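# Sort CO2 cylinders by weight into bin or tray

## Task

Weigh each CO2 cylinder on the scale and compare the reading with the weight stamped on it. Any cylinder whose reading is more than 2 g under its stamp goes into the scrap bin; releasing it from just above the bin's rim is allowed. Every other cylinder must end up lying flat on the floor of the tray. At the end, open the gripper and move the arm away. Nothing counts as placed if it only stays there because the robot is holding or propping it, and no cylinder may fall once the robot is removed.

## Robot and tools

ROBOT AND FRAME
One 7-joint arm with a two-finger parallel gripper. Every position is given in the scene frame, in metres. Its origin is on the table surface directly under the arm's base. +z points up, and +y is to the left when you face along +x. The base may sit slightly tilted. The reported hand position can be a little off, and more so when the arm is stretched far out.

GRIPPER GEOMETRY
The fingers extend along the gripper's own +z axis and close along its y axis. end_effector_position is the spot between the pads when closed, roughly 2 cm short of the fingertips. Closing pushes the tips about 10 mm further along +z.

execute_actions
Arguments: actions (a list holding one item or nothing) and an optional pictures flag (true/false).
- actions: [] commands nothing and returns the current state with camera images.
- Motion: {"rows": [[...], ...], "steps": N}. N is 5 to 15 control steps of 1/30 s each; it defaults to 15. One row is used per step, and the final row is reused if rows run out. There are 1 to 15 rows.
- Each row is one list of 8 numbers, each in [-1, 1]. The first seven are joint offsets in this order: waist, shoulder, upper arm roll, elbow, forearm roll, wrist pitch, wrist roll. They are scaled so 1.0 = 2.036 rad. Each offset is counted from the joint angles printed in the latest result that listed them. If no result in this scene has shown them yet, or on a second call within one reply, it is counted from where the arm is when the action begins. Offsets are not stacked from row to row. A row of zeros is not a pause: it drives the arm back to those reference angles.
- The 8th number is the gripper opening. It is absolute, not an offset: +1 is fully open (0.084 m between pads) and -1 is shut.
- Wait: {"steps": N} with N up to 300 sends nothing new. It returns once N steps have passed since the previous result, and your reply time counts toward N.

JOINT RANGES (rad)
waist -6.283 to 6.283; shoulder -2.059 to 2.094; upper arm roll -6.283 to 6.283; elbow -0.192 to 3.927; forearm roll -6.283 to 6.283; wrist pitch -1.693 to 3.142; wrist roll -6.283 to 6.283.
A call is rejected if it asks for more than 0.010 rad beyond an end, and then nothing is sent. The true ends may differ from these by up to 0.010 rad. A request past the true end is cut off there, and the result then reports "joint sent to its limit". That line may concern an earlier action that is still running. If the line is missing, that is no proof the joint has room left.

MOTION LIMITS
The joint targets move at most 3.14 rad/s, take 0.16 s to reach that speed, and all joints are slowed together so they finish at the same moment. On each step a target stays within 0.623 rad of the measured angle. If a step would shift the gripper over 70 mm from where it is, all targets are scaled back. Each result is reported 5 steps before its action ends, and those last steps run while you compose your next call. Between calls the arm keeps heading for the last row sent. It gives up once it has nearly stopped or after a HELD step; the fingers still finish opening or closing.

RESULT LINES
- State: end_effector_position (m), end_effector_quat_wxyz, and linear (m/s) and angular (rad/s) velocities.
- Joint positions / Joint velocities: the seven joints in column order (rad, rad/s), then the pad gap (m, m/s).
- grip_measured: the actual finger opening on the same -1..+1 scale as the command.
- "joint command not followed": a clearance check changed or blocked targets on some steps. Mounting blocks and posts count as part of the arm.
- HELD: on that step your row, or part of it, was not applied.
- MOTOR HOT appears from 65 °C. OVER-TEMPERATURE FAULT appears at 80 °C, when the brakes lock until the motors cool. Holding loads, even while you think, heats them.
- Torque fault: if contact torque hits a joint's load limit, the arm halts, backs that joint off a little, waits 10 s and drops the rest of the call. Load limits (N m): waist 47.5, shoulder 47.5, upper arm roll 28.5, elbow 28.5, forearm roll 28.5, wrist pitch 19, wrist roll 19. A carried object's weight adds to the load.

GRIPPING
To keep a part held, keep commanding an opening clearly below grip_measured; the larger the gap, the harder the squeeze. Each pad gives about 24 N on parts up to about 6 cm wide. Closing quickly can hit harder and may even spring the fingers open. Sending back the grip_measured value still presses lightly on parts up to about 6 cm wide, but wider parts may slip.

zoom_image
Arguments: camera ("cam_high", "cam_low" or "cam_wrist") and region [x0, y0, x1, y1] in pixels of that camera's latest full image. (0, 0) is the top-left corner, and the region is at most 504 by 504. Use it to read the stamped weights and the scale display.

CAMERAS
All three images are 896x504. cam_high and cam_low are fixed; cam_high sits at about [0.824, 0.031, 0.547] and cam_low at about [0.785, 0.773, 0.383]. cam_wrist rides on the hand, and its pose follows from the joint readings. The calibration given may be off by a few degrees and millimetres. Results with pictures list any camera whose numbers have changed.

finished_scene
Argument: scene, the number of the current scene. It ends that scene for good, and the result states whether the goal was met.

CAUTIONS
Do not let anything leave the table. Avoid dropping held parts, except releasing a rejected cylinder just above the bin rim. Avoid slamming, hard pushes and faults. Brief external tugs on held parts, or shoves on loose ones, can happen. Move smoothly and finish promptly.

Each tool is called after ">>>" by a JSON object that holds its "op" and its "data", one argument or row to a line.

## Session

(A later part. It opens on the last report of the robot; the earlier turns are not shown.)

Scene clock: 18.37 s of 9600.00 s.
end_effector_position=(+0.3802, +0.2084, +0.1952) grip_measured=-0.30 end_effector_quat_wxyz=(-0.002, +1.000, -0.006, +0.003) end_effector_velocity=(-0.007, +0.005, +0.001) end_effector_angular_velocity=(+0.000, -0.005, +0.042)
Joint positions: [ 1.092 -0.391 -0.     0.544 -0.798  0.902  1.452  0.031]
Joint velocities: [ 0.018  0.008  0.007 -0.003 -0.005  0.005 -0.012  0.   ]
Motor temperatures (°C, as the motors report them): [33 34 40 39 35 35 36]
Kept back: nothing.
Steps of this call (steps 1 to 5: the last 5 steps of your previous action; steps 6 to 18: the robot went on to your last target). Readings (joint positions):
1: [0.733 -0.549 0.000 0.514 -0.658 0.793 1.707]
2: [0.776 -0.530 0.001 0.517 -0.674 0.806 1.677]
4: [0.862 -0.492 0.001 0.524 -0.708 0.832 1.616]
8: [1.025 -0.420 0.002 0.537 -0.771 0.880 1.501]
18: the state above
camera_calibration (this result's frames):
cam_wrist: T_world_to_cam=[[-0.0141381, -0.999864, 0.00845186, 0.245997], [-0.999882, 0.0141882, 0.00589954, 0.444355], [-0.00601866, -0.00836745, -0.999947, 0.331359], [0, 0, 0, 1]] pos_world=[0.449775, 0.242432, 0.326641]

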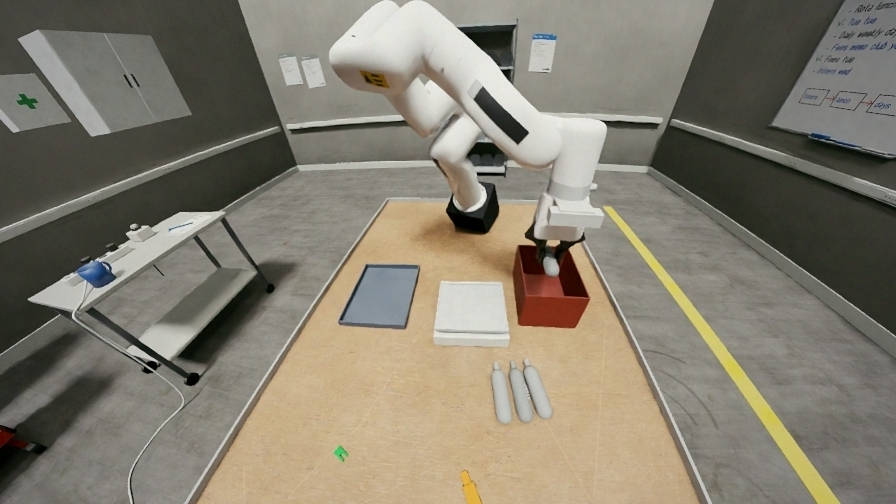

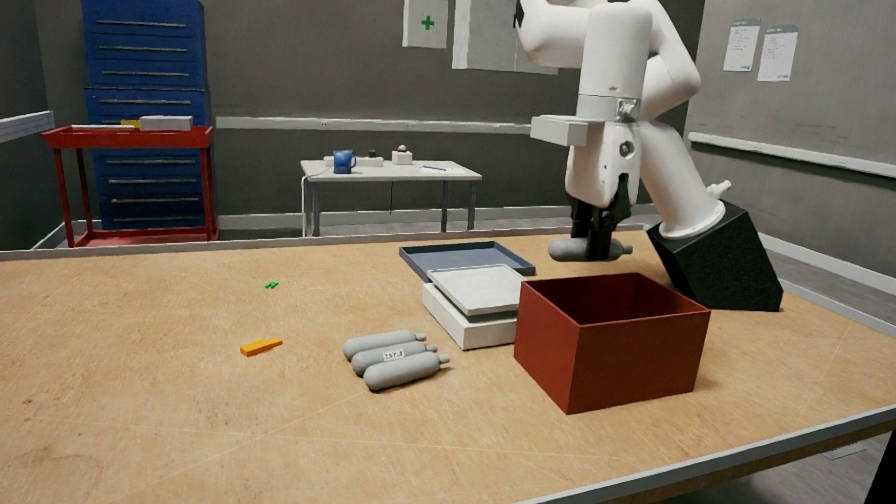

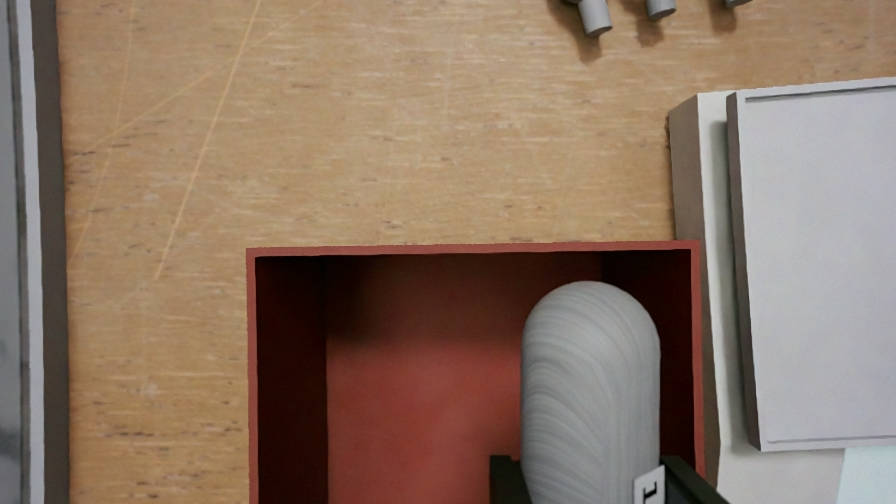

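>>> {"op": "execute_actions", "data": {
  "actions": [
    {"rows":[[0.005,0.08,0,-0.003,-0.048,-0.051,0.07,-0.8]]}
  ]
}}

>>> {"op": "execute_actions", "data": {
  "actions": [
    {"rows":[[0,0,0,0,0,0,0,0.3]],"steps":12}
  ]
}}

>>> {"op": "execute_actions", "data": {
  "actions": [
    {"rows":[[-0.005,-0.09,0,0.003,0.048,0.055,-0.07,0.3]]}
  ],
  "pictures": true
}}

Scene clock: 18.97 s of 9600.00 s.
end_effector_position=(+0.3489, +0.2328, +0.1569) grip_measured=-0.30 end_effector_quat_wxyz=(+0.001, +1.000, +0.008, -0.002) end_effector_velocity=(+0.015, +0.033, -0.000) end_effector_angular_velocity=(+0.075, -0.039, -0.056)
Joint positions: [ 1.102 -0.235 -0.     0.535 -0.889  0.805  1.585  0.031]
Joint velocities: [ 0.002  0.068 -0.008  0.056 -0.07  -0.084  0.107  0.   ]
Motor temperatures (°C, as the motors report them): [33 34 40 39 35 35 36]
Steps of this call (steps 1 to 8: the robot went on to your last target; steps 9 to 18: the first 10 steps of this action). Readings (joint positions):
9: [1.095 -0.390 0.000 0.544 -0.798 0.902 1.451]
10: [1.095 -0.386 0.000 0.544 -0.802 0.899 1.456]
12: [1.097 -0.344 -0.001 0.546 -0.829 0.869 1.497]
16: [1.102 -0.245 0.000 0.533 -0.882 0.813 1.574]
18: the state above

Scene clock: 19.37 s of 9600.00 s.
end_effector_position=(+0.3502, +0.2353, +0.1573) grip_measured=+0.29 end_effector_quat_wxyz=(-0.002, +1.000, +0.005, -0.000) end_effector_velocity=(-0.003, -0.002, -0.003) end_effector_angular_velocity=(-0.006, +0.005, +0.004)
Joint positions: [ 1.102 -0.231 -0.     0.539 -0.894  0.799  1.593  0.056]
Joint velocities: [-0.001  0.004 -0.002 -0.005 -0.    -0.    -0.001  0.   ]
Motor temperatures (°C, as the motors report them): [33 34 40 39 35 35 36]
Steps of this call (steps 1 to 5: the last 5 steps of your previous action; steps 6 to 12: the first 7 steps of this action, its rows measured from where the robot was after step 5). Readings (joint positions):
5: [1.102 -0.231 -0.001 0.539 -0.894 0.799 1.593]
6: [1.102 -0.230 -0.001 0.538 -0.895 0.799 1.593]
7: [1.102 -0.230 -0.000 0.538 -0.895 0.799 1.593]
9: [1.102 -0.231 -0.000 0.539 -0.894 0.799 1.593]
12: the state above

Scene clock: 19.87 s of 9600.00 s.
end_effector_position=(+0.3859, +0.2083, +0.2004) grip_measured=+0.29 end_effector_quat_wxyz=(-0.007, +1.000, -0.014, +0.010) end_effector_velocity=(-0.021, -0.037, +0.001) end_effector_angular_velocity=(-0.072, +0.054, +0.054)
Joint positions: [ 1.092 -0.406 -0.001  0.547 -0.803  0.903  1.46   0.056]
Joint velocities: [-0.003 -0.091  0.008 -0.063  0.077  0.099 -0.115 -0.   ]
Motor temperatures (°C, as the motors report them): [33 34 41 39 35 35 36]
Steps of this call (steps 1 to 5: the last 5 steps of your previous action; steps 6 to 15: the first 10 steps of this action, its rows measured from where the robot was after step 5). Readings (joint positions):
5: [1.102 -0.231 -0.001 0.539 -0.894 0.799 1.593]
6: [1.102 -0.231 -0.001 0.539 -0.894 0.800 1.593]
7: [1.102 -0.235 -0.000 0.538 -0.891 0.803 1.588]
9: [1.100 -0.277 0.000 0.536 -0.867 0.832 1.552]
13: [1.093 -0.393 -0.001 0.550 -0.811 0.894 1.472]
15: the state above
camera_calibration (this result's frames):
cam_wrist: T_world_to_cam=[[-0.0293993, -0.999566, -0.00171129, 0.253824], [-0.99954, 0.0294111, -0.00734386, 0.449391], [0.007391, 0.0014946, -0.999972, 0.329317], [0, 0, 0, 1]] pos_world=[0.454212, 0.240005, 0.333042]

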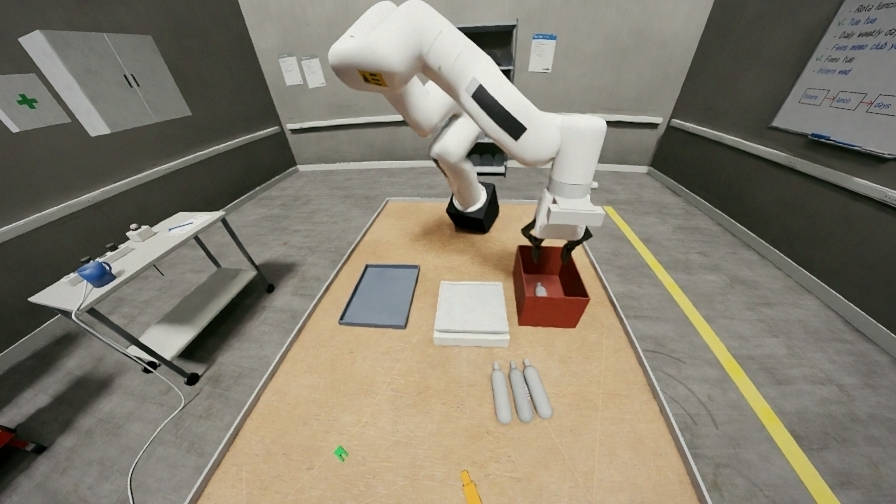

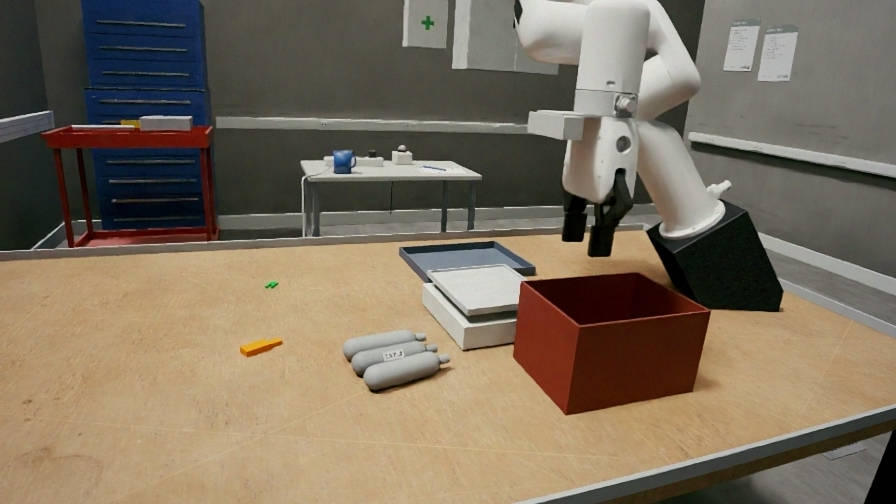

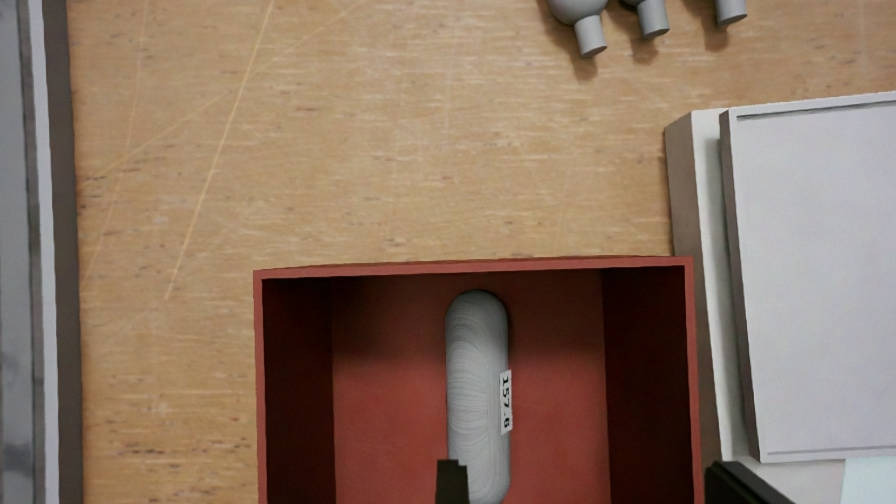

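>>> {"op": "execute_actions", "data": {
  "actions": [
    {"rows":[[-0.233,0.07,0,0.203,0.104,-0.024,-0.432,0.3]]}
  ]
}}

>>> {"op": "execute_actions", "data": {
  "actions": [
    {"steps":16}
  ],
  "pictures": true
}}

Scene clock: 20.50 s of 9600.00 s.
end_effector_position=(+0.4786, +0.1792, +0.1973) grip_measured=+0.29 end_effector_quat_wxyz=(-0.003, +1.000, +0.003, -0.005) end_effector_velocity=(+0.351, -0.150, -0.022) end_effector_angular_velocity=(-0.002, +0.043, +0.492)
Joint positions: [ 0.876 -0.345 -0.001  0.735 -0.703  0.885  1.12   0.056]
Joint velocities: [-0.812  0.26   0.003  0.706  0.351 -0.095 -1.599  0.   ]
Motor temperatures (°C, as the motors report them): [33 34 41 39 35 35 36]
Steps of this call (steps 1 to 5: the last 5 steps of your previous action; steps 6 to 9: the robot went on to your last target; steps 10 to 19: the first 10 steps of this action). Readings (joint positions):
10: [1.092 -0.413 -0.000 0.545 -0.797 0.911 1.450]
11: [1.088 -0.412 0.000 0.547 -0.795 0.911 1.445]
13: [1.054 -0.400 0.003 0.576 -0.779 0.906 1.397]
17: [0.932 -0.362 -0.001 0.687 -0.727 0.892 1.221]
19: the state above

Scene clock: 21.03 s of 9600.00 s.
end_effector_position=(+0.5874, +0.1130, +0.1913) grip_measured=+0.29 end_effector_quat_wxyz=(-0.001, +0.995, +0.098, -0.000) end_effector_velocity=(+0.010, -0.006, +0.001) end_effector_angular_velocity=(+0.003, -0.005, +0.023)
Joint positions: [ 0.621 -0.264  0.     0.957 -0.592  0.855  0.586  0.056]
Joint velocities: [-0.021  0.007  0.     0.022  0.012 -0.004 -0.053 -0.   ]
Motor temperatures (°C, as the motors report them): [33 34 41 39 35 35 36]
Kept back: nothing.
Steps of this call (steps 1 to 5: the last 5 steps of your previous action; steps 6 to 16: the robot went on to your last target). Readings (joint positions):
1: [0.849 -0.336 -0.001 0.758 -0.692 0.882 1.065]
2: [0.823 -0.328 -0.001 0.782 -0.680 0.879 1.009]
4: [0.769 -0.311 -0.001 0.828 -0.657 0.873 0.898]
8: [0.669 -0.279 -0.002 0.916 -0.614 0.861 0.689]
16: the state above
camera_calibration (this result's frames):
cam_wrist: T_world_to_cam=[[0.194216, -0.980903, 0.0104454, 0.0286812], [-0.980903, -0.19408, 0.0127157, 0.664012], [-0.0104457, -0.0127155, -0.999865, 0.330986], [0, 0, 0, 1]] pos_world=[0.649219, 0.161214, 0.322198]

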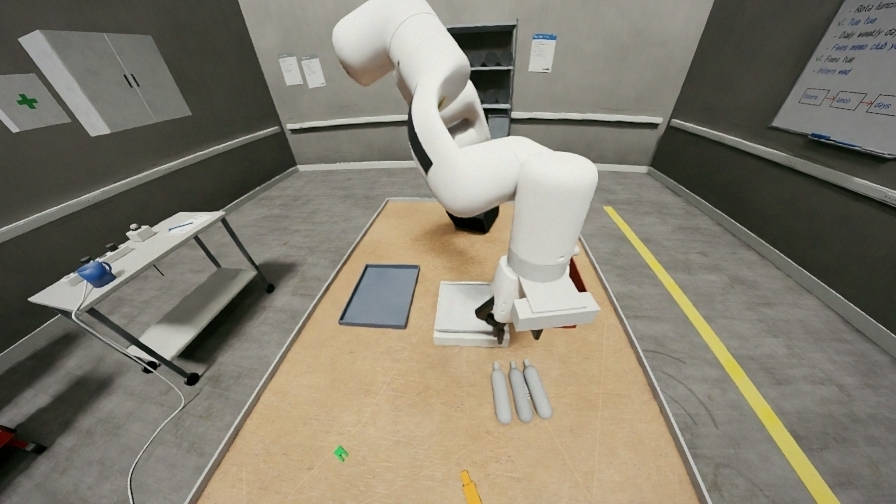

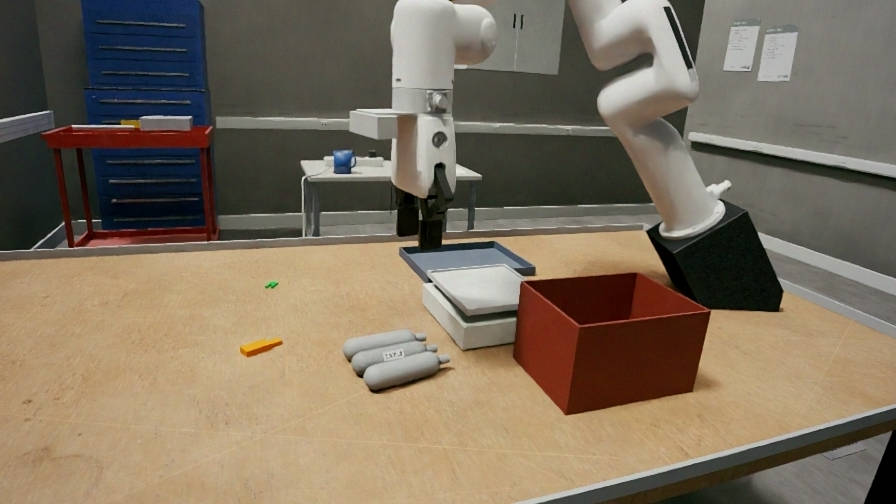

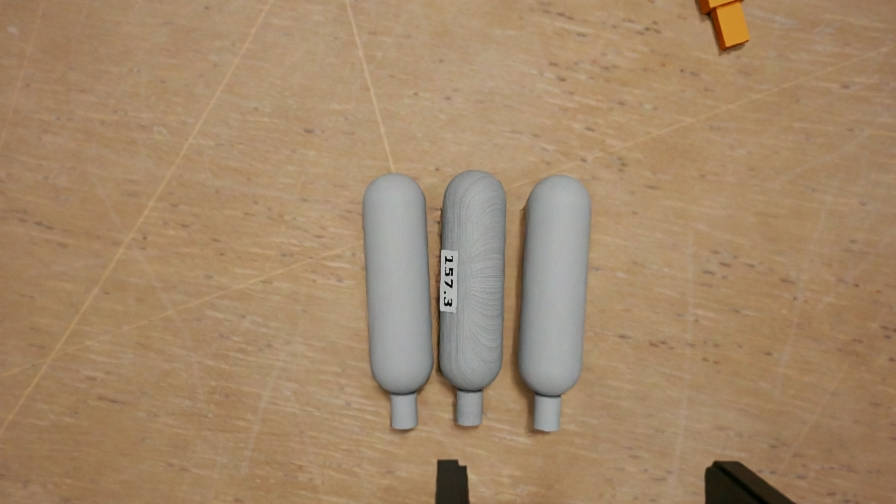

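>>> {"op": "execute_actions", "data": {
  "actions": [
    {"rows":[[-0.106,0.176,0,0.083,-0.015,-0.131,-0.018,0.3]]}
  ]
}}

>>> {"op": "execute_actions", "data": {
  "actions": [
    {"steps":10}
  ],
  "pictures": true
}}

Scene clock: 21.77 s of 9600.00 s.
end_effector_position=(+0.6310, +0.0976, +0.0954) grip_measured=+0.29 end_effector_quat_wxyz=(+0.000, +0.997, +0.082, -0.002) end_effector_velocity=(+0.120, -0.088, -0.381) end_effector_angular_velocity=(+0.017, +0.017, -0.136)
Joint positions: [ 0.46   0.004 -0.001  1.083 -0.615  0.657  0.557  0.056]
Joint velocities: [-0.587  0.992  0.003  0.463 -0.085 -0.728 -0.086 -0.   ]
Motor temperatures (°C, as the motors report them): [33 34 41 39 35 35 36]
Steps of this call (steps 1 to 12: the robot went on to your last target; steps 13 to 22: the first 10 steps of this action). Readings (joint positions):
13: [0.618 -0.263 -0.001 0.961 -0.591 0.854 0.581]
14: [0.615 -0.259 -0.000 0.963 -0.592 0.850 0.580]
16: [0.590 -0.217 0.003 0.987 -0.596 0.814 0.576]
20: [0.501 -0.065 -0.001 1.051 -0.609 0.708 0.563]
22: the state above

Scene clock: 22.10 s of 9600.00 s.
end_effector_position=(+0.6426, +0.0903, +0.0629) grip_measured=+0.29 end_effector_quat_wxyz=(-0.003, +0.997, +0.077, +0.001) end_effector_velocity=(-0.001, -0.005, -0.010) end_effector_angular_velocity=(-0.004, +0.007, -0.005)
Joint positions: [ 0.408  0.091  0.002  1.126 -0.623  0.589  0.549  0.056]
Joint velocities: [-0.013  0.019 -0.003  0.004 -0.001 -0.012 -0.001 -0.   ]
Motor temperatures (°C, as the motors report them): [33 34 41 39 35 35 36]
Kept back: nothing.
Steps of this call (steps 1 to 5: the last 5 steps of your previous action; steps 6 to 10: the robot went on to your last target). Readings (joint positions):
1: [0.442 0.035 -0.001 1.097 -0.617 0.635 0.555]
2: [0.428 0.058 -0.002 1.106 -0.619 0.620 0.553]
4: [0.414 0.081 -0.003 1.115 -0.621 0.603 0.551]
8: [0.408 0.089 0.001 1.125 -0.623 0.591 0.549]
10: the state above
camera_calibration (this result's frames):
cam_wrist: T_world_to_cam=[[0.151189, -0.988479, 0.00712236, 0.0255737], [-0.988466, -0.151115, 0.0100062, 0.716565], [-0.00881459, -0.00855303, -0.999925, 0.201476], [0, 0, 0, 1]] pos_world=[0.706209, 0.135286, 0.194108]

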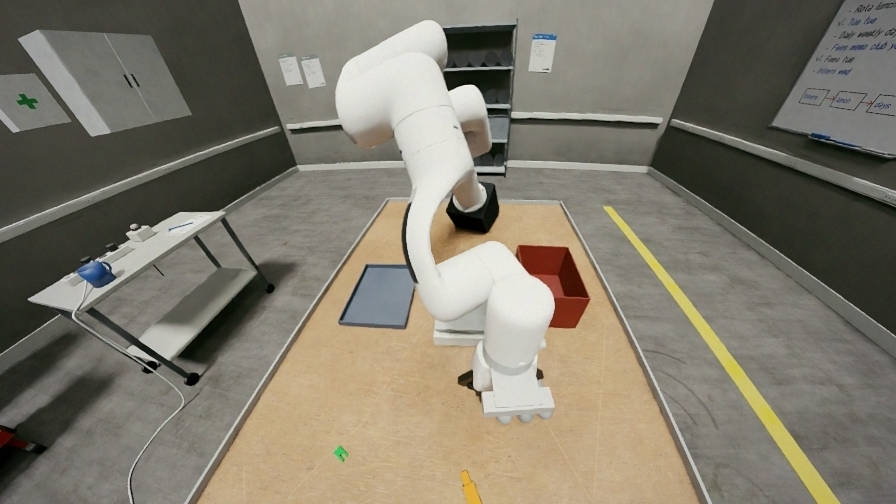

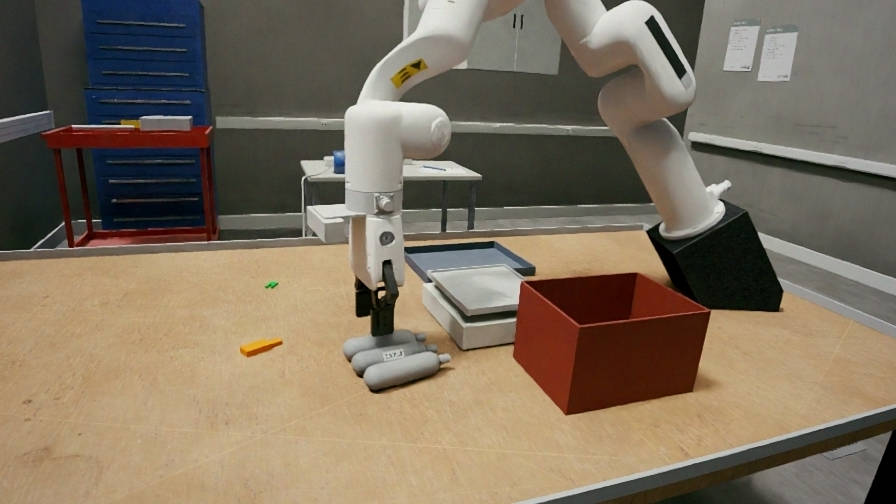

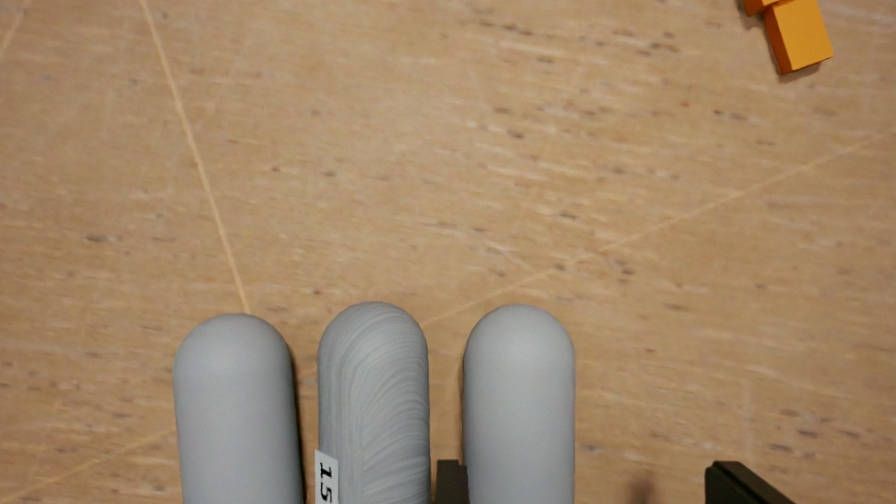

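>>> {"op": "execute_actions", "data": {
  "actions": [
    {"rows":[[-0.01,0.018,0,0.005,-0.008,-0.013,0.008,0.2],[-0.01,0.018,0,0.005,-0.008,-0.013,0.008,0.2],[-0.01,0.018,0,0.005,-0.008,-0.013,0.008,0.2],[-0.01,0.018,0,0.005,-0.008,-0.013,0.008,0.2],[-0.0105,0.0195,0,0.0055,-0.009,-0.014,0.009,0.2],[-0.011,0.021,0,0.006,-0.01,-0.015,0.009,0.2],[-0.0115,0.0225,0,0.0065,-0.0105,-0.016,0.01,0.2],[-0.012,0.024,0,0.007,-0.011,-0.017,0.011,0.2],[-0.0125,0.0255,0,0.0075,-0.012,-0.018,0.011,0.2],[-0.013,0.027,0,0.008,-0.013,-0.019,0.012,0.2],[-0.0135,0.0285,0,0.0085,-0.0135,-0.02,0.013,0.2],[-0.014,0.03,0,0.009,-0.014,-0.021,0.013,0.2],[-0.0145,0.0315,0,0.009,-0.015,-0.022,0.014,0.2],[-0.015,0.033,0,0.0095,-0.016,-0.023,0.015,0.2]]}
  ]
}}

>>> {"op": "execute_actions", "data": {
  "actions": [
    {"rows":[[-0.0005,0.002,0,0.0005,-0.001,-0.0015,0.001,0.2],[-0.001,0.004,0,0.001,-0.002,-0.003,0.002,0.2],[-0.0015,0.006,0,0.0015,-0.003,-0.0045,0.002,0.2],[-0.002,0.008,0,0.002,-0.004,-0.006,0.003,0.2],[-0.003,0.01,0,0.003,-0.005,-0.0075,0.004,0.2],[-0.004,0.013,0,0.004,-0.006,-0.0095,0.005,0.2]]}
  ],
  "pictures": true
}}

Scene clock: 22.77 s of 9600.00 s.
end_effector_position=(+0.6422, +0.0858, +0.0428) grip_measured=+0.19 end_effector_quat_wxyz=(-0.000, +0.997, +0.071, -0.001) end_effector_velocity=(+0.002, -0.006, -0.038) end_effector_angular_velocity=(-0.010, -0.002, -0.011)
Joint positions: [ 0.384  0.136  0.001  1.139 -0.644  0.557  0.569  0.052]
Joint velocities: [-0.036  0.092 -0.004  0.033 -0.05  -0.063  0.039 -0.   ]
Motor temperatures (°C, as the motors report them): [33 34 41 39 35 35 36]
Steps of this call (steps 1 to 10: the robot went on to your last target; steps 11 to 20: the first 10 steps of this action). Readings (joint positions):
11: [0.406 0.094 0.001 1.126 -0.623 0.588 0.549]
12: [0.403 0.098 0.001 1.128 -0.626 0.584 0.552]
14: [0.395 0.114 0.002 1.134 -0.633 0.572 0.559]
18: [0.387 0.130 0.002 1.137 -0.641 0.562 0.566]
20: the state above

Scene clock: 23.27 s of 9600.00 s.
end_effector_position=(+0.6409, +0.0864, +0.0267) grip_measured=+0.19 end_effector_quat_wxyz=(-0.000, +0.998, +0.070, -0.002) end_effector_velocity=(-0.004, -0.004, -0.018) end_effector_angular_velocity=(-0.003, +0.010, -0.007)
Joint positions: [ 0.372  0.176  0.001  1.151 -0.663  0.53   0.585  0.052]
Joint velocities: [-0.014  0.037 -0.005  0.006 -0.013 -0.024  0.013  0.   ]
Motor temperatures (°C, as the motors report them): [33 34 41 39 35 35 36]
Steps of this call (steps 1 to 5: the last 5 steps of your previous action; steps 6 to 15: the first 10 steps of this action, its rows measured from where the robot was after step 5). Readings (joint positions):
5: [0.379 0.151 0.002 1.144 -0.652 0.547 0.576]
6: [0.379 0.154 0.002 1.144 -0.653 0.546 0.577]
7: [0.378 0.155 0.002 1.144 -0.653 0.545 0.578]
9: [0.377 0.158 0.002 1.146 -0.655 0.542 0.579]
13: [0.373 0.171 0.002 1.150 -0.661 0.532 0.584]
15: the state above
camera_calibration (this result's frames):
cam_wrist: T_world_to_cam=[[0.13893, -0.990233, 0.0116752, 0.0301087], [-0.990201, -0.138738, 0.0159008, 0.714543], [-0.0141257, -0.0137699, -0.999805, 0.16902], [0, 0, 0, 1]] pos_world=[0.705746, 0.131276, 0.157273]

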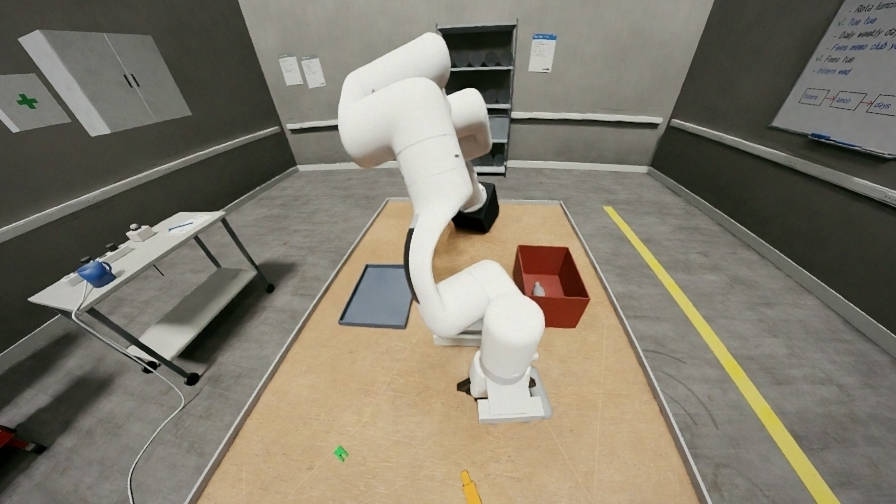

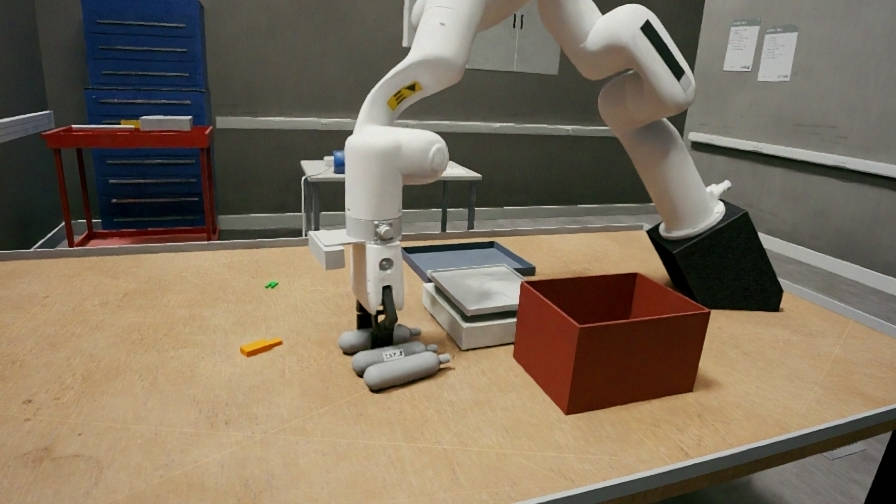

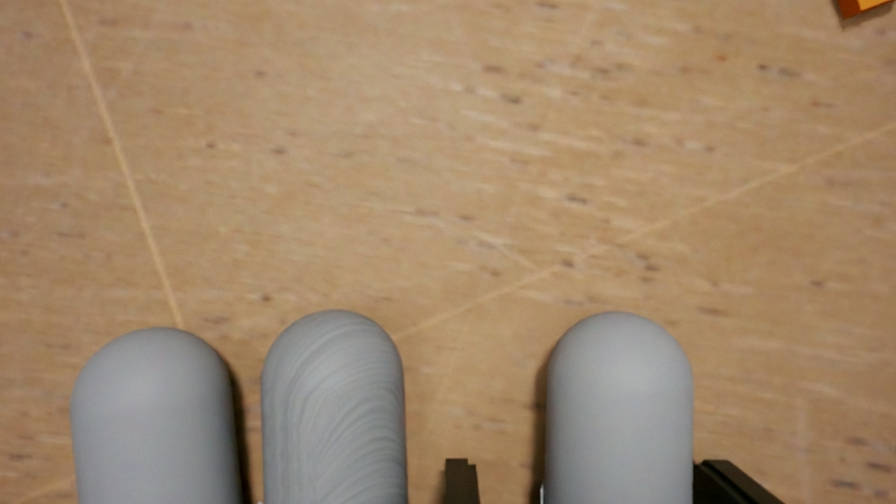

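>>> {"op": "execute_actions", "data": {
  "actions": [
    {"rows":[[-0.001,0.003,0,0,-0.002,-0.003,0,0.1],[-0.001,0.003,0,0,-0.002,-0.003,0,0],[-0.001,0.003,0,0,-0.002,-0.003,0,-0.1],[-0.001,0.003,0,0,-0.002,-0.003,0,-0.2],[-0.001,0.003,0,0,-0.002,-0.003,0,-0.3],[-0.001,0.003,0,0,-0.002,-0.003,0,-0.4],[-0.001,0.003,0,0,-0.002,-0.003,0,-0.6],[-0.001,0.003,0,0,-0.002,-0.003,0,-0.8]]}
  ]
}}

>>> {"op": "execute_actions", "data": {
  "actions": [
    {"rows":[[0.055,-0.19,0,-0.035,0.055,0.135,0.1,-0.8]]}
  ]
}}

>>> {"op": "execute_actions", "data": {
  "actions": [],
  "pictures": false
}}

Scene clock: 23.87 s of 9600.00 s.
end_effector_position=(+0.6402, +0.0868, +0.0240) grip_measured=-0.30 end_effector_quat_wxyz=(-0.001, +0.997, +0.072, -0.002) end_effector_velocity=(-0.001, +0.000, -0.001) end_effector_angular_velocity=(+0.000, +0.003, +0.001)
Joint positions: [ 0.37   0.182  0.002  1.151 -0.667  0.524  0.585  0.031]
Joint velocities: [-0.     0.001  0.001 -0.001  0.001  0.001 -0.    -0.   ]
Motor temperatures (°C, as the motors report them): [33 34 41 39 35 35 36]
Steps of this call (steps 1 to 5: the last 5 steps of your previous action; steps 6 to 8: the robot went on to your last target; steps 9 to 18: the first 10 steps of this action). Readings (joint positions):
9: [0.371 0.178 0.002 1.152 -0.664 0.527 0.586]
10: [0.371 0.178 0.002 1.152 -0.665 0.526 0.586]
12: [0.370 0.180 0.001 1.151 -0.666 0.525 0.586]
16: [0.370 0.182 0.002 1.151 -0.667 0.524 0.585]
18: the state above

Scene clock: 24.37 s of 9600.00 s.
end_effector_position=(+0.6546, +0.0745, +0.1330) grip_measured=-0.30 end_effector_quat_wxyz=(+0.004, +0.999, -0.029, +0.021) end_effector_velocity=(-0.018, -0.062, +0.420) end_effector_angular_velocity=(+0.041, -0.107, -0.830)
Joint positions: [ 0.443 -0.072  0.002  1.106 -0.594  0.702  0.718  0.031]
Joint velocities: [ 0.297 -1.028 -0.006 -0.217  0.299  0.739  0.541  0.   ]
Motor temperatures (°C, as the motors report them): [33 34 41 39 35 36 36]
Steps of this call (steps 1 to 5: the last 5 steps of your previous action; steps 6 to 15: the first 10 steps of this action, its rows measured from where the robot was after step 5). Readings (joint positions):
5: [0.370 0.182 0.002 1.151 -0.667 0.524 0.585]
6: [0.370 0.181 0.002 1.151 -0.667 0.524 0.585]
7: [0.371 0.178 0.001 1.149 -0.665 0.528 0.588]
9: [0.383 0.139 -0.001 1.135 -0.652 0.562 0.613]
13: [0.424 -0.004 0.002 1.119 -0.613 0.654 0.683]
15: the state above

Scene clock: 24.53 s of 9600.00 s.
end_effector_position=(+0.6536, +0.0675, +0.1837) grip_measured=-0.30 end_effector_quat_wxyz=(-0.002, +0.997, -0.076, +0.031) end_effector_velocity=(-0.030, -0.019, +0.071) end_effector_angular_velocity=(+0.007, +0.034, -0.191)
Joint positions: [ 0.477 -0.191  0.003  1.087 -0.561  0.783  0.778  0.031]
Joint velocities: [ 0.064 -0.208 -0.01  -0.065  0.07   0.179  0.129 -0.   ]
Motor temperatures (°C, as the motors report them): [33 34 41 39 35 36 36]
Kept back: nothing.
Steps of this call (steps 1 to 5: the last 5 steps of your previous action). Readings (joint positions):
1: [0.453 -0.106 0.002 1.099 -0.584 0.727 0.736]
2: [0.462 -0.138 0.002 1.093 -0.575 0.749 0.752]
4: [0.474 -0.181 0.003 1.089 -0.563 0.776 0.773]
5: the state above

>>> {"op": "execute_actions", "data": {
  "actions": [
    {"rows":[[-0.057,-0.255,0,-0.36,-0.039,-0.102,0.7,-0.8]]}
  ]
}}

>>> {"op": "execute_actions", "data": {
  "actions": [
    {"steps":22}
  ]
}}

Scene clock: 25.00 s of 9600.00 s.
end_effector_position=(+0.5678, +0.0296, +0.1806) grip_measured=-0.30 end_effector_quat_wxyz=(-0.002, +0.967, -0.252, +0.031) end_effector_velocity=(-0.377, -0.085, -0.087) end_effector_angular_velocity=(+0.058, +0.098, -1.564)
Joint positions: [ 0.421 -0.453  0.001  0.737 -0.597  0.687  1.15   0.031]
Joint velocities: [-0.2   -0.852  0.018 -1.323 -0.145 -0.369  1.706 -0.   ]
Motor temperatures (°C, as the motors report them): [33 34 41 39 35 36 36]
Steps of this call (steps 1 to 4: the robot went on to your last target; steps 5 to 14: the first 10 steps of this action). Readings (joint positions):
5: [0.481 -0.200 0.001 1.077 -0.556 0.797 0.788]
6: [0.480 -0.204 0.001 1.073 -0.556 0.794 0.794]
8: [0.472 -0.241 0.003 1.027 -0.563 0.775 0.842]
12: [0.435 -0.394 0.000 0.829 -0.587 0.712 1.042]
14: the state above

Scene clock: 25.73 s of 9600.00 s.
end_effector_position=(+0.4566, +0.0094, +0.1540) grip_measured=-0.30 end_effector_quat_wxyz=(-0.007, +0.722, -0.692, +0.019) end_effector_velocity=(-0.003, -0.000, -0.001) end_effector_angular_velocity=(+0.001, +0.000, -0.028)
Joint positions: [ 0.361 -0.709  0.003  0.356 -0.64   0.575  2.2    0.031]
Joint velocities: [-0.001 -0.007  0.001 -0.009  0.    -0.002  0.028 -0.   ]
Motor temperatures (°C, as the motors report them): [33 34 41 39 35 36 36]
Kept back: nothing.
Steps of this call (steps 1 to 5: the last 5 steps of your previous action; steps 6 to 22: the robot went on to your last target). Readings (joint positions):
1: [0.415 -0.481 0.001 0.694 -0.602 0.674 1.209]
2: [0.408 -0.509 0.002 0.652 -0.606 0.662 1.273]
4: [0.396 -0.562 0.002 0.573 -0.615 0.639 1.416]
8: [0.375 -0.652 0.002 0.440 -0.630 0.601 1.778]
22: the state above

>>> {"op": "execute_actions", "data": {
  "actions": [
    {"rows":[[-0.05,0.12,0,0.004,-0.074,-0.107,0.035,-0.8]]}
  ]
}}

>>> {"op": "execute_actions", "data": {
  "actions": [
    {"rows":[[0,0.002,0,0,0,-0.002,0,-0.8],[0,0.002,0,0,0,-0.002,0,-0.8],[0,0.002,0,0,0,-0.002,0,-0.8],[0,0.002,0,0,0,-0.002,0,-0.3],[0,0.002,0,0,0,-0.002,0,-0.15],[0,0.002,0,0,0,-0.002,0,0.1],[0,0.002,0,0,0,-0.002,0,0.5]],"steps":12}
  ],
  "pictures": true
}}

>>> {"op": "execute_actions", "data": {
  "actions": [
    {"rows":[[0.078,-0.124,0,0.003,0.06,0.116,-0.01,0.5]]}
  ]
}}

>>> {"op": "execute_actions", "data": {
  "actions": [
    {"steps":25}
  ],
  "pictures": true
}}

Scene clock: 26.30 s of 9600.00 s.
end_effector_position=(+0.4424, +0.0171, +0.0934) grip_measured=-0.30 end_effector_quat_wxyz=(+0.003, +0.738, -0.675, -0.002) end_effector_velocity=(+0.015, +0.016, -0.038) end_effector_angular_velocity=(+0.071, -0.042, +0.037)
Joint positions: [ 0.267 -0.48   0.002  0.359 -0.778  0.377  2.266  0.031]
Joint velocities: [-0.094  0.199  0.006  0.047 -0.149 -0.235  0.069 -0.   ]
Motor temperatures (°C, as the motors report them): [33 34 41 39 35 36 36]
Steps of this call (steps 1 to 7: the robot went on to your last target; steps 8 to 17: the first 10 steps of this action). Readings (joint positions):
8: [0.361 -0.710 0.003 0.354 -0.640 0.575 2.203]
9: [0.359 -0.706 0.003 0.355 -0.643 0.570 2.205]
11: [0.340 -0.662 0.003 0.359 -0.673 0.526 2.218]
15: [0.277 -0.506 0.002 0.359 -0.762 0.400 2.258]
17: the state above

Scene clock: 26.70 s of 9600.00 s.
end_effector_position=(+0.4456, +0.0193, +0.0916) grip_measured=+0.04 end_effector_quat_wxyz=(-0.003, +0.739, -0.674, -0.002) end_effector_velocity=(+0.001, +0.001, +0.000) end_effector_angular_velocity=(+0.003, -0.003, -0.000)
Joint positions: [ 0.261 -0.466  0.003  0.365 -0.789  0.356  2.271  0.046]
Joint velocities: [ 0.     0.002  0.001  0.002  0.001 -0.004  0.     0.202]
Motor temperatures (°C, as the motors report them): [33 34 41 39 35 36 36]
Steps of this call (steps 1 to 5: the last 5 steps of your previous action; steps 6 to 12: the first 7 steps of this action, its rows measured from where the robot was after step 5). Readings (joint positions):
5: [0.261 -0.469 0.003 0.364 -0.789 0.360 2.271]
6: [0.260 -0.468 0.003 0.364 -0.789 0.359 2.271]
7: [0.260 -0.467 0.003 0.364 -0.789 0.358 2.271]
9: [0.261 -0.466 0.003 0.364 -0.789 0.357 2.271]
12: the state above
camera_calibration (this result's frames):
cam_wrist: T_world_to_cam=[[-0.995818, -0.0906184, 0.0116325, 0.478385], [-0.090375, 0.995707, 0.0199784, 0.0875542], [-0.013393, 0.0188435, -0.999733, 0.229248], [0, 0, 0, 1]] pos_world=[0.487368, -0.0481477, 0.221873]

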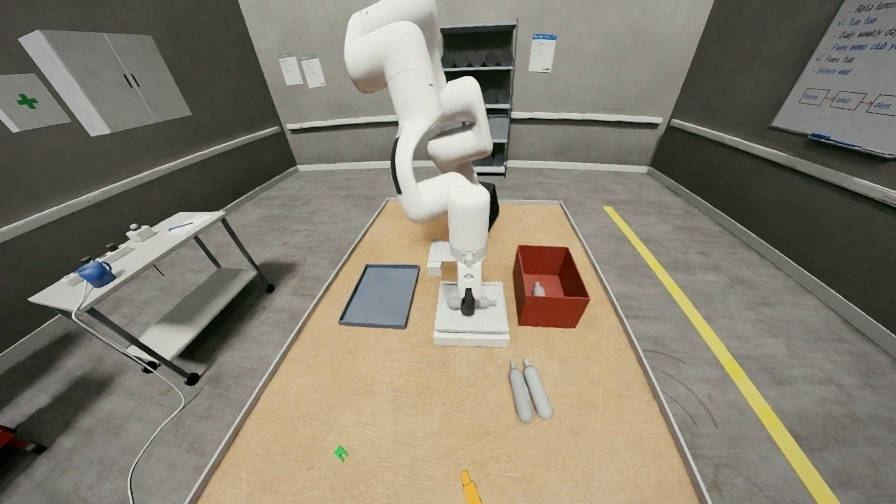

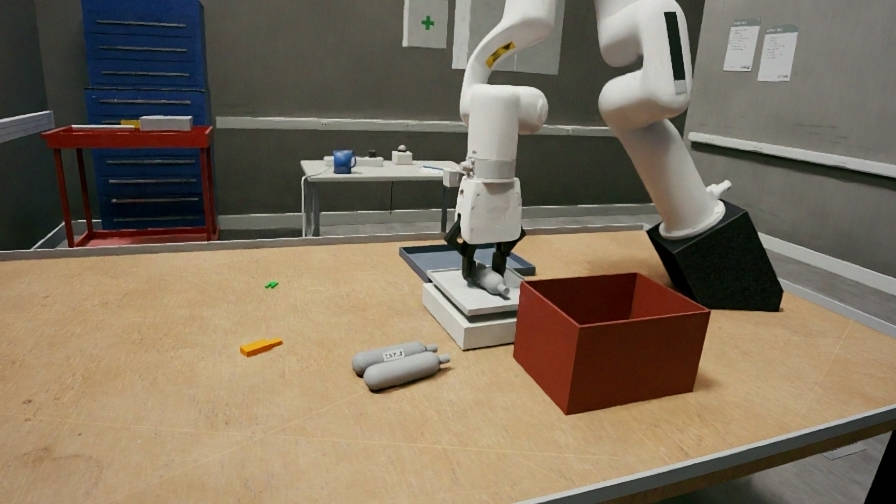

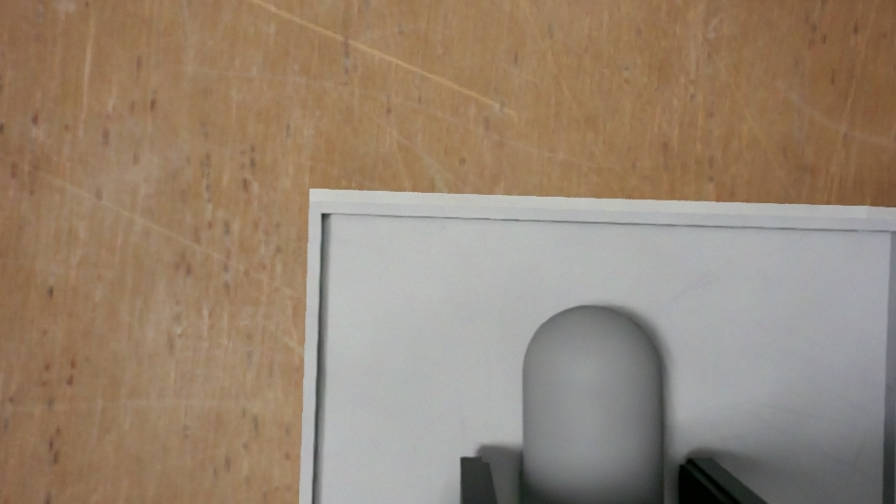

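Scene clock: 27.20 s of 9600.00 s.
end_effector_position=(+0.4664, +0.0258, +0.1624) grip_measured=+0.49 end_effector_quat_wxyz=(-0.025, +0.726, -0.687, +0.027) end_effector_velocity=(-0.037, -0.000, +0.042) end_effector_angular_velocity=(-0.013, +0.064, -0.036)
Joint positions: [ 0.407 -0.701  0.004  0.374 -0.677  0.57   2.252  0.065]
Joint velocities: [ 0.153 -0.217 -0.014 -0.051  0.125  0.269 -0.021 -0.   ]
Motor temperatures (°C, as the motors report them): [33 34 41 39 35 36 36]
Steps of this call (steps 1 to 5: the last 5 steps of your previous action; steps 6 to 15: the first 10 steps of this action, its rows measured from where the robot was after step 5). Readings (joint positions):
5: [0.261 -0.465 0.003 0.365 -0.789 0.356 2.271]
6: [0.261 -0.465 0.003 0.365 -0.788 0.356 2.271]
7: [0.264 -0.469 0.002 0.364 -0.786 0.362 2.270]
9: [0.293 -0.513 0.001 0.363 -0.763 0.408 2.266]
13: [0.390 -0.673 0.004 0.374 -0.690 0.544 2.254]
15: the state above

Scene clock: 28.03 s of 9600.00 s.
end_effector_position=(+0.4633, +0.0257, +0.1656) grip_measured=+0.49 end_effector_quat_wxyz=(-0.023, +0.725, -0.688, +0.025) end_effector_velocity=(+0.000, +0.000, +0.001) end_effector_angular_velocity=(-0.001, -0.003, +0.003)
Joint positions: [ 0.419 -0.718  0.003  0.371 -0.666  0.592  2.25   0.065]
Joint velocities: [ 0.    -0.002  0.002 -0.001 -0.002 -0.     0.001  0.   ]
Motor temperatures (°C, as the motors report them): [33 34 41 39 35 36 36]
Kept back: nothing.
Steps of this call (steps 1 to 5: the last 5 steps of your previous action; steps 6 to 25: the robot went on to your last target). Readings (joint positions):
1: [0.411 -0.707 0.003 0.372 -0.673 0.577 2.252]
2: [0.414 -0.710 0.003 0.371 -0.671 0.583 2.251]
4: [0.417 -0.713 0.003 0.369 -0.669 0.588 2.251]
8: [0.419 -0.716 0.003 0.370 -0.667 0.591 2.250]
25: the state above
camera_calibration (this result's frames):
cam_wrist: T_world_to_cam=[[-0.997237, -0.0505022, -0.0544718, 0.506315], [-0.0510162, 0.998665, 0.00808655, 0.0649276], [0.0539907, 0.0108432, -0.998483, 0.272115], [0, 0, 0, 1]] pos_world=[0.493537, -0.0422215, 0.298757]

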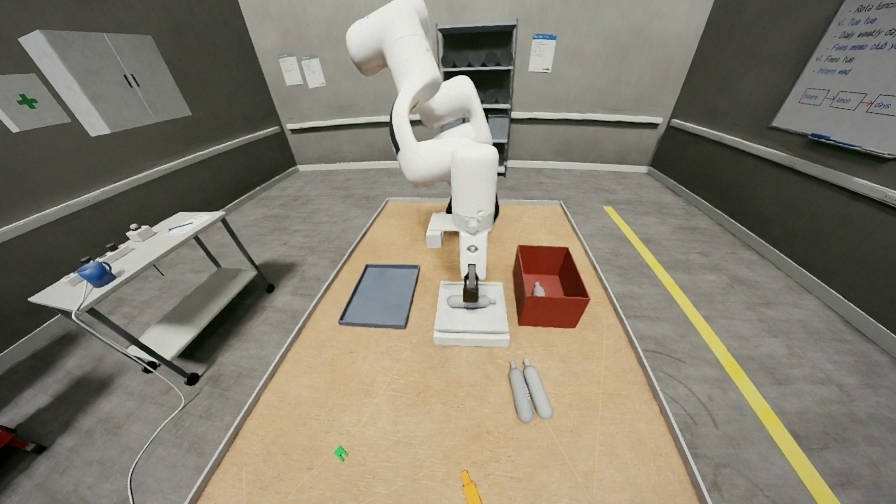

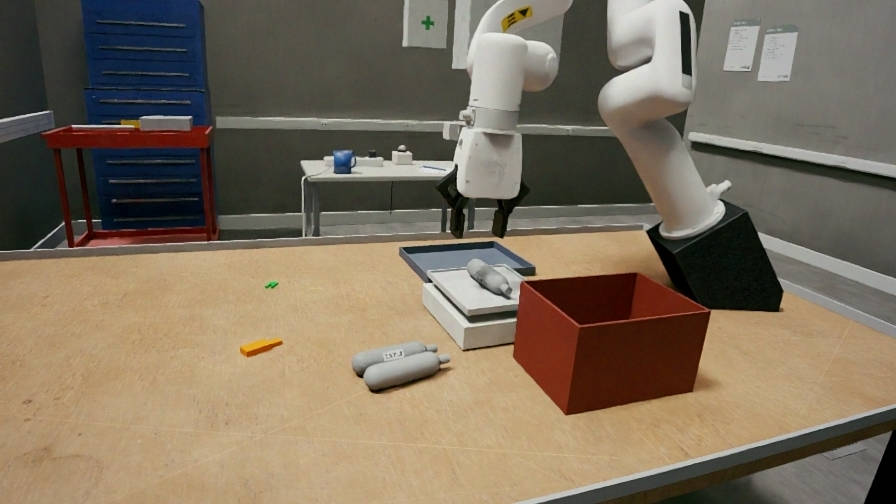

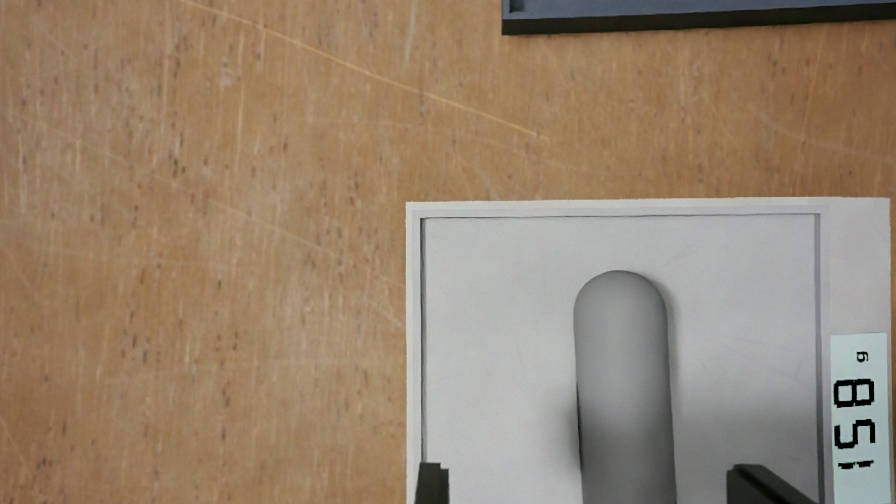

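>>> {"op": "execute_actions", "data": {
  "actions": [
    {"rows":[[-0.078,0.124,0,-0.003,-0.06,-0.116,0.01,0.5]]}
  ]
}}

>>> {"op": "execute_actions", "data": {
  "actions": [
    {"rows":[[0,0.002,0,0,0,-0.002,0,0.35],[0,0.002,0,0,0,-0.002,0,0.2],[0,0.002,0,0,0,-0.002,0,0.05],[0,0.002,0,0,0,-0.002,0,-0.1],[0,0.002,0,0,0,-0.002,0,-0.2],[0,0.002,0,0,0,-0.002,0,-0.3],[0,0.002,0,0,0,-0.002,0,-0.4],[0,0.002,0,0,0,-0.002,0,-0.6],[0,0.002,0,0,0,-0.002,0,-0.8]]}
  ]
}}

>>> {"op": "execute_actions", "data": {
  "actions": [
    {"rows":[[0.063,-0.12,0,0.058,0.133,0.16,-0.15,-0.8]]}
  ]
}}

>>> {"op": "execute_actions", "data": {
  "actions": [
    {"steps":8}
  ]
}}

Scene clock: 28.63 s of 9600.00 s.
end_effector_position=(+0.4437, +0.0190, +0.0947) grip_measured=+0.49 end_effector_quat_wxyz=(+0.001, +0.738, -0.675, -0.002) end_effector_velocity=(+0.006, +0.002, -0.050) end_effector_angular_velocity=(+0.065, -0.013, +0.028)
Joint positions: [ 0.273 -0.482  0.002  0.361 -0.778  0.378  2.269  0.065]
Joint velocities: [-0.153  0.218  0.011  0.031 -0.126 -0.266  0.022  0.   ]
Motor temperatures (°C, as the motors report them): [33 34 41 39 35 36 36]
Steps of this call (steps 1 to 8: the robot went on to your last target; steps 9 to 18: the first 10 steps of this action). Readings (joint positions):
9: [0.419 -0.717 0.003 0.371 -0.667 0.592 2.250]
10: [0.416 -0.713 0.003 0.371 -0.669 0.586 2.251]
12: [0.387 -0.669 0.004 0.373 -0.692 0.540 2.255]
16: [0.290 -0.509 0.002 0.362 -0.765 0.404 2.267]
18: the state above

Scene clock: 29.13 s of 9600.00 s.
end_effector_position=(+0.4463, +0.0205, +0.0920) grip_measured=-0.30 end_effector_quat_wxyz=(-0.004, +0.739, -0.674, -0.003) end_effector_velocity=(-0.002, +0.000, -0.001) end_effector_angular_velocity=(+0.000, +0.003, +0.003)
Joint positions: [ 0.263 -0.465  0.003  0.366 -0.787  0.355  2.27   0.031]
Joint velocities: [-0.001  0.003 -0.001 -0.003 -0.003 -0.002 -0.001  0.   ]
Motor temperatures (°C, as the motors report them): [33 34 41 39 35 36 36]
Steps of this call (steps 1 to 5: the last 5 steps of your previous action; steps 6 to 15: the first 10 steps of this action, its rows measured from where the robot was after step 5). Readings (joint positions):
5: [0.263 -0.469 0.003 0.365 -0.787 0.359 2.270]
6: [0.262 -0.468 0.003 0.365 -0.787 0.358 2.270]
7: [0.263 -0.468 0.003 0.365 -0.787 0.357 2.270]
9: [0.263 -0.467 0.003 0.365 -0.787 0.356 2.270]
13: [0.263 -0.466 0.003 0.366 -0.787 0.355 2.270]
15: the state above

Scene clock: 29.63 s of 9600.00 s.
end_effector_position=(+0.4934, +0.0098, +0.1759) grip_measured=-0.30 end_effector_quat_wxyz=(-0.018, +0.756, -0.654, +0.016) end_effector_velocity=(+0.074, +0.001, +0.223) end_effector_angular_velocity=(+0.141, -0.094, +0.138)
Joint positions: [ 0.373 -0.677  0.003  0.471 -0.557  0.629  2.012  0.031]
Joint velocities: [ 0.251 -0.501  0.008  0.254  0.511  0.605 -0.575 -0.   ]
Motor temperatures (°C, as the motors report them): [33 34 41 39 35 36 36]
Steps of this call (steps 1 to 5: the last 5 steps of your previous action; steps 6 to 15: the first 10 steps of this action, its rows measured from where the robot was after step 5). Readings (joint positions):
5: [0.263 -0.465 0.003 0.366 -0.787 0.355 2.270]
6: [0.263 -0.465 0.003 0.366 -0.787 0.355 2.270]
7: [0.265 -0.468 0.003 0.367 -0.782 0.361 2.265]
9: [0.283 -0.500 0.002 0.379 -0.743 0.410 2.220]
13: [0.348 -0.629 0.003 0.447 -0.607 0.570 2.068]
15: the state above

Scene clock: 29.90 s of 9600.00 s.
end_effector_position=(+0.4916, +0.0098, +0.1865) grip_measured=-0.30 end_effector_quat_wxyz=(-0.016, +0.761, -0.648, +0.008) end_effector_velocity=(+0.006, +0.000, +0.010) end_effector_angular_velocity=(+0.009, -0.010, +0.005)
Joint positions: [ 0.39  -0.707  0.003  0.481 -0.518  0.678  1.967  0.031]
Joint velocities: [ 0.009 -0.016 -0.     0.018  0.019  0.021 -0.023 -0.   ]
Motor temperatures (°C, as the motors report them): [33 34 41 39 35 36 36]
Kept back: nothing.
Steps of this call (steps 1 to 5: the last 5 steps of your previous action; steps 6 to 8: the robot went on to your last target). Readings (joint positions):
1: [0.379 -0.690 0.003 0.478 -0.543 0.646 1.996]
2: [0.383 -0.697 0.003 0.480 -0.534 0.657 1.986]
4: [0.388 -0.703 0.003 0.480 -0.524 0.670 1.975]
8: the state above


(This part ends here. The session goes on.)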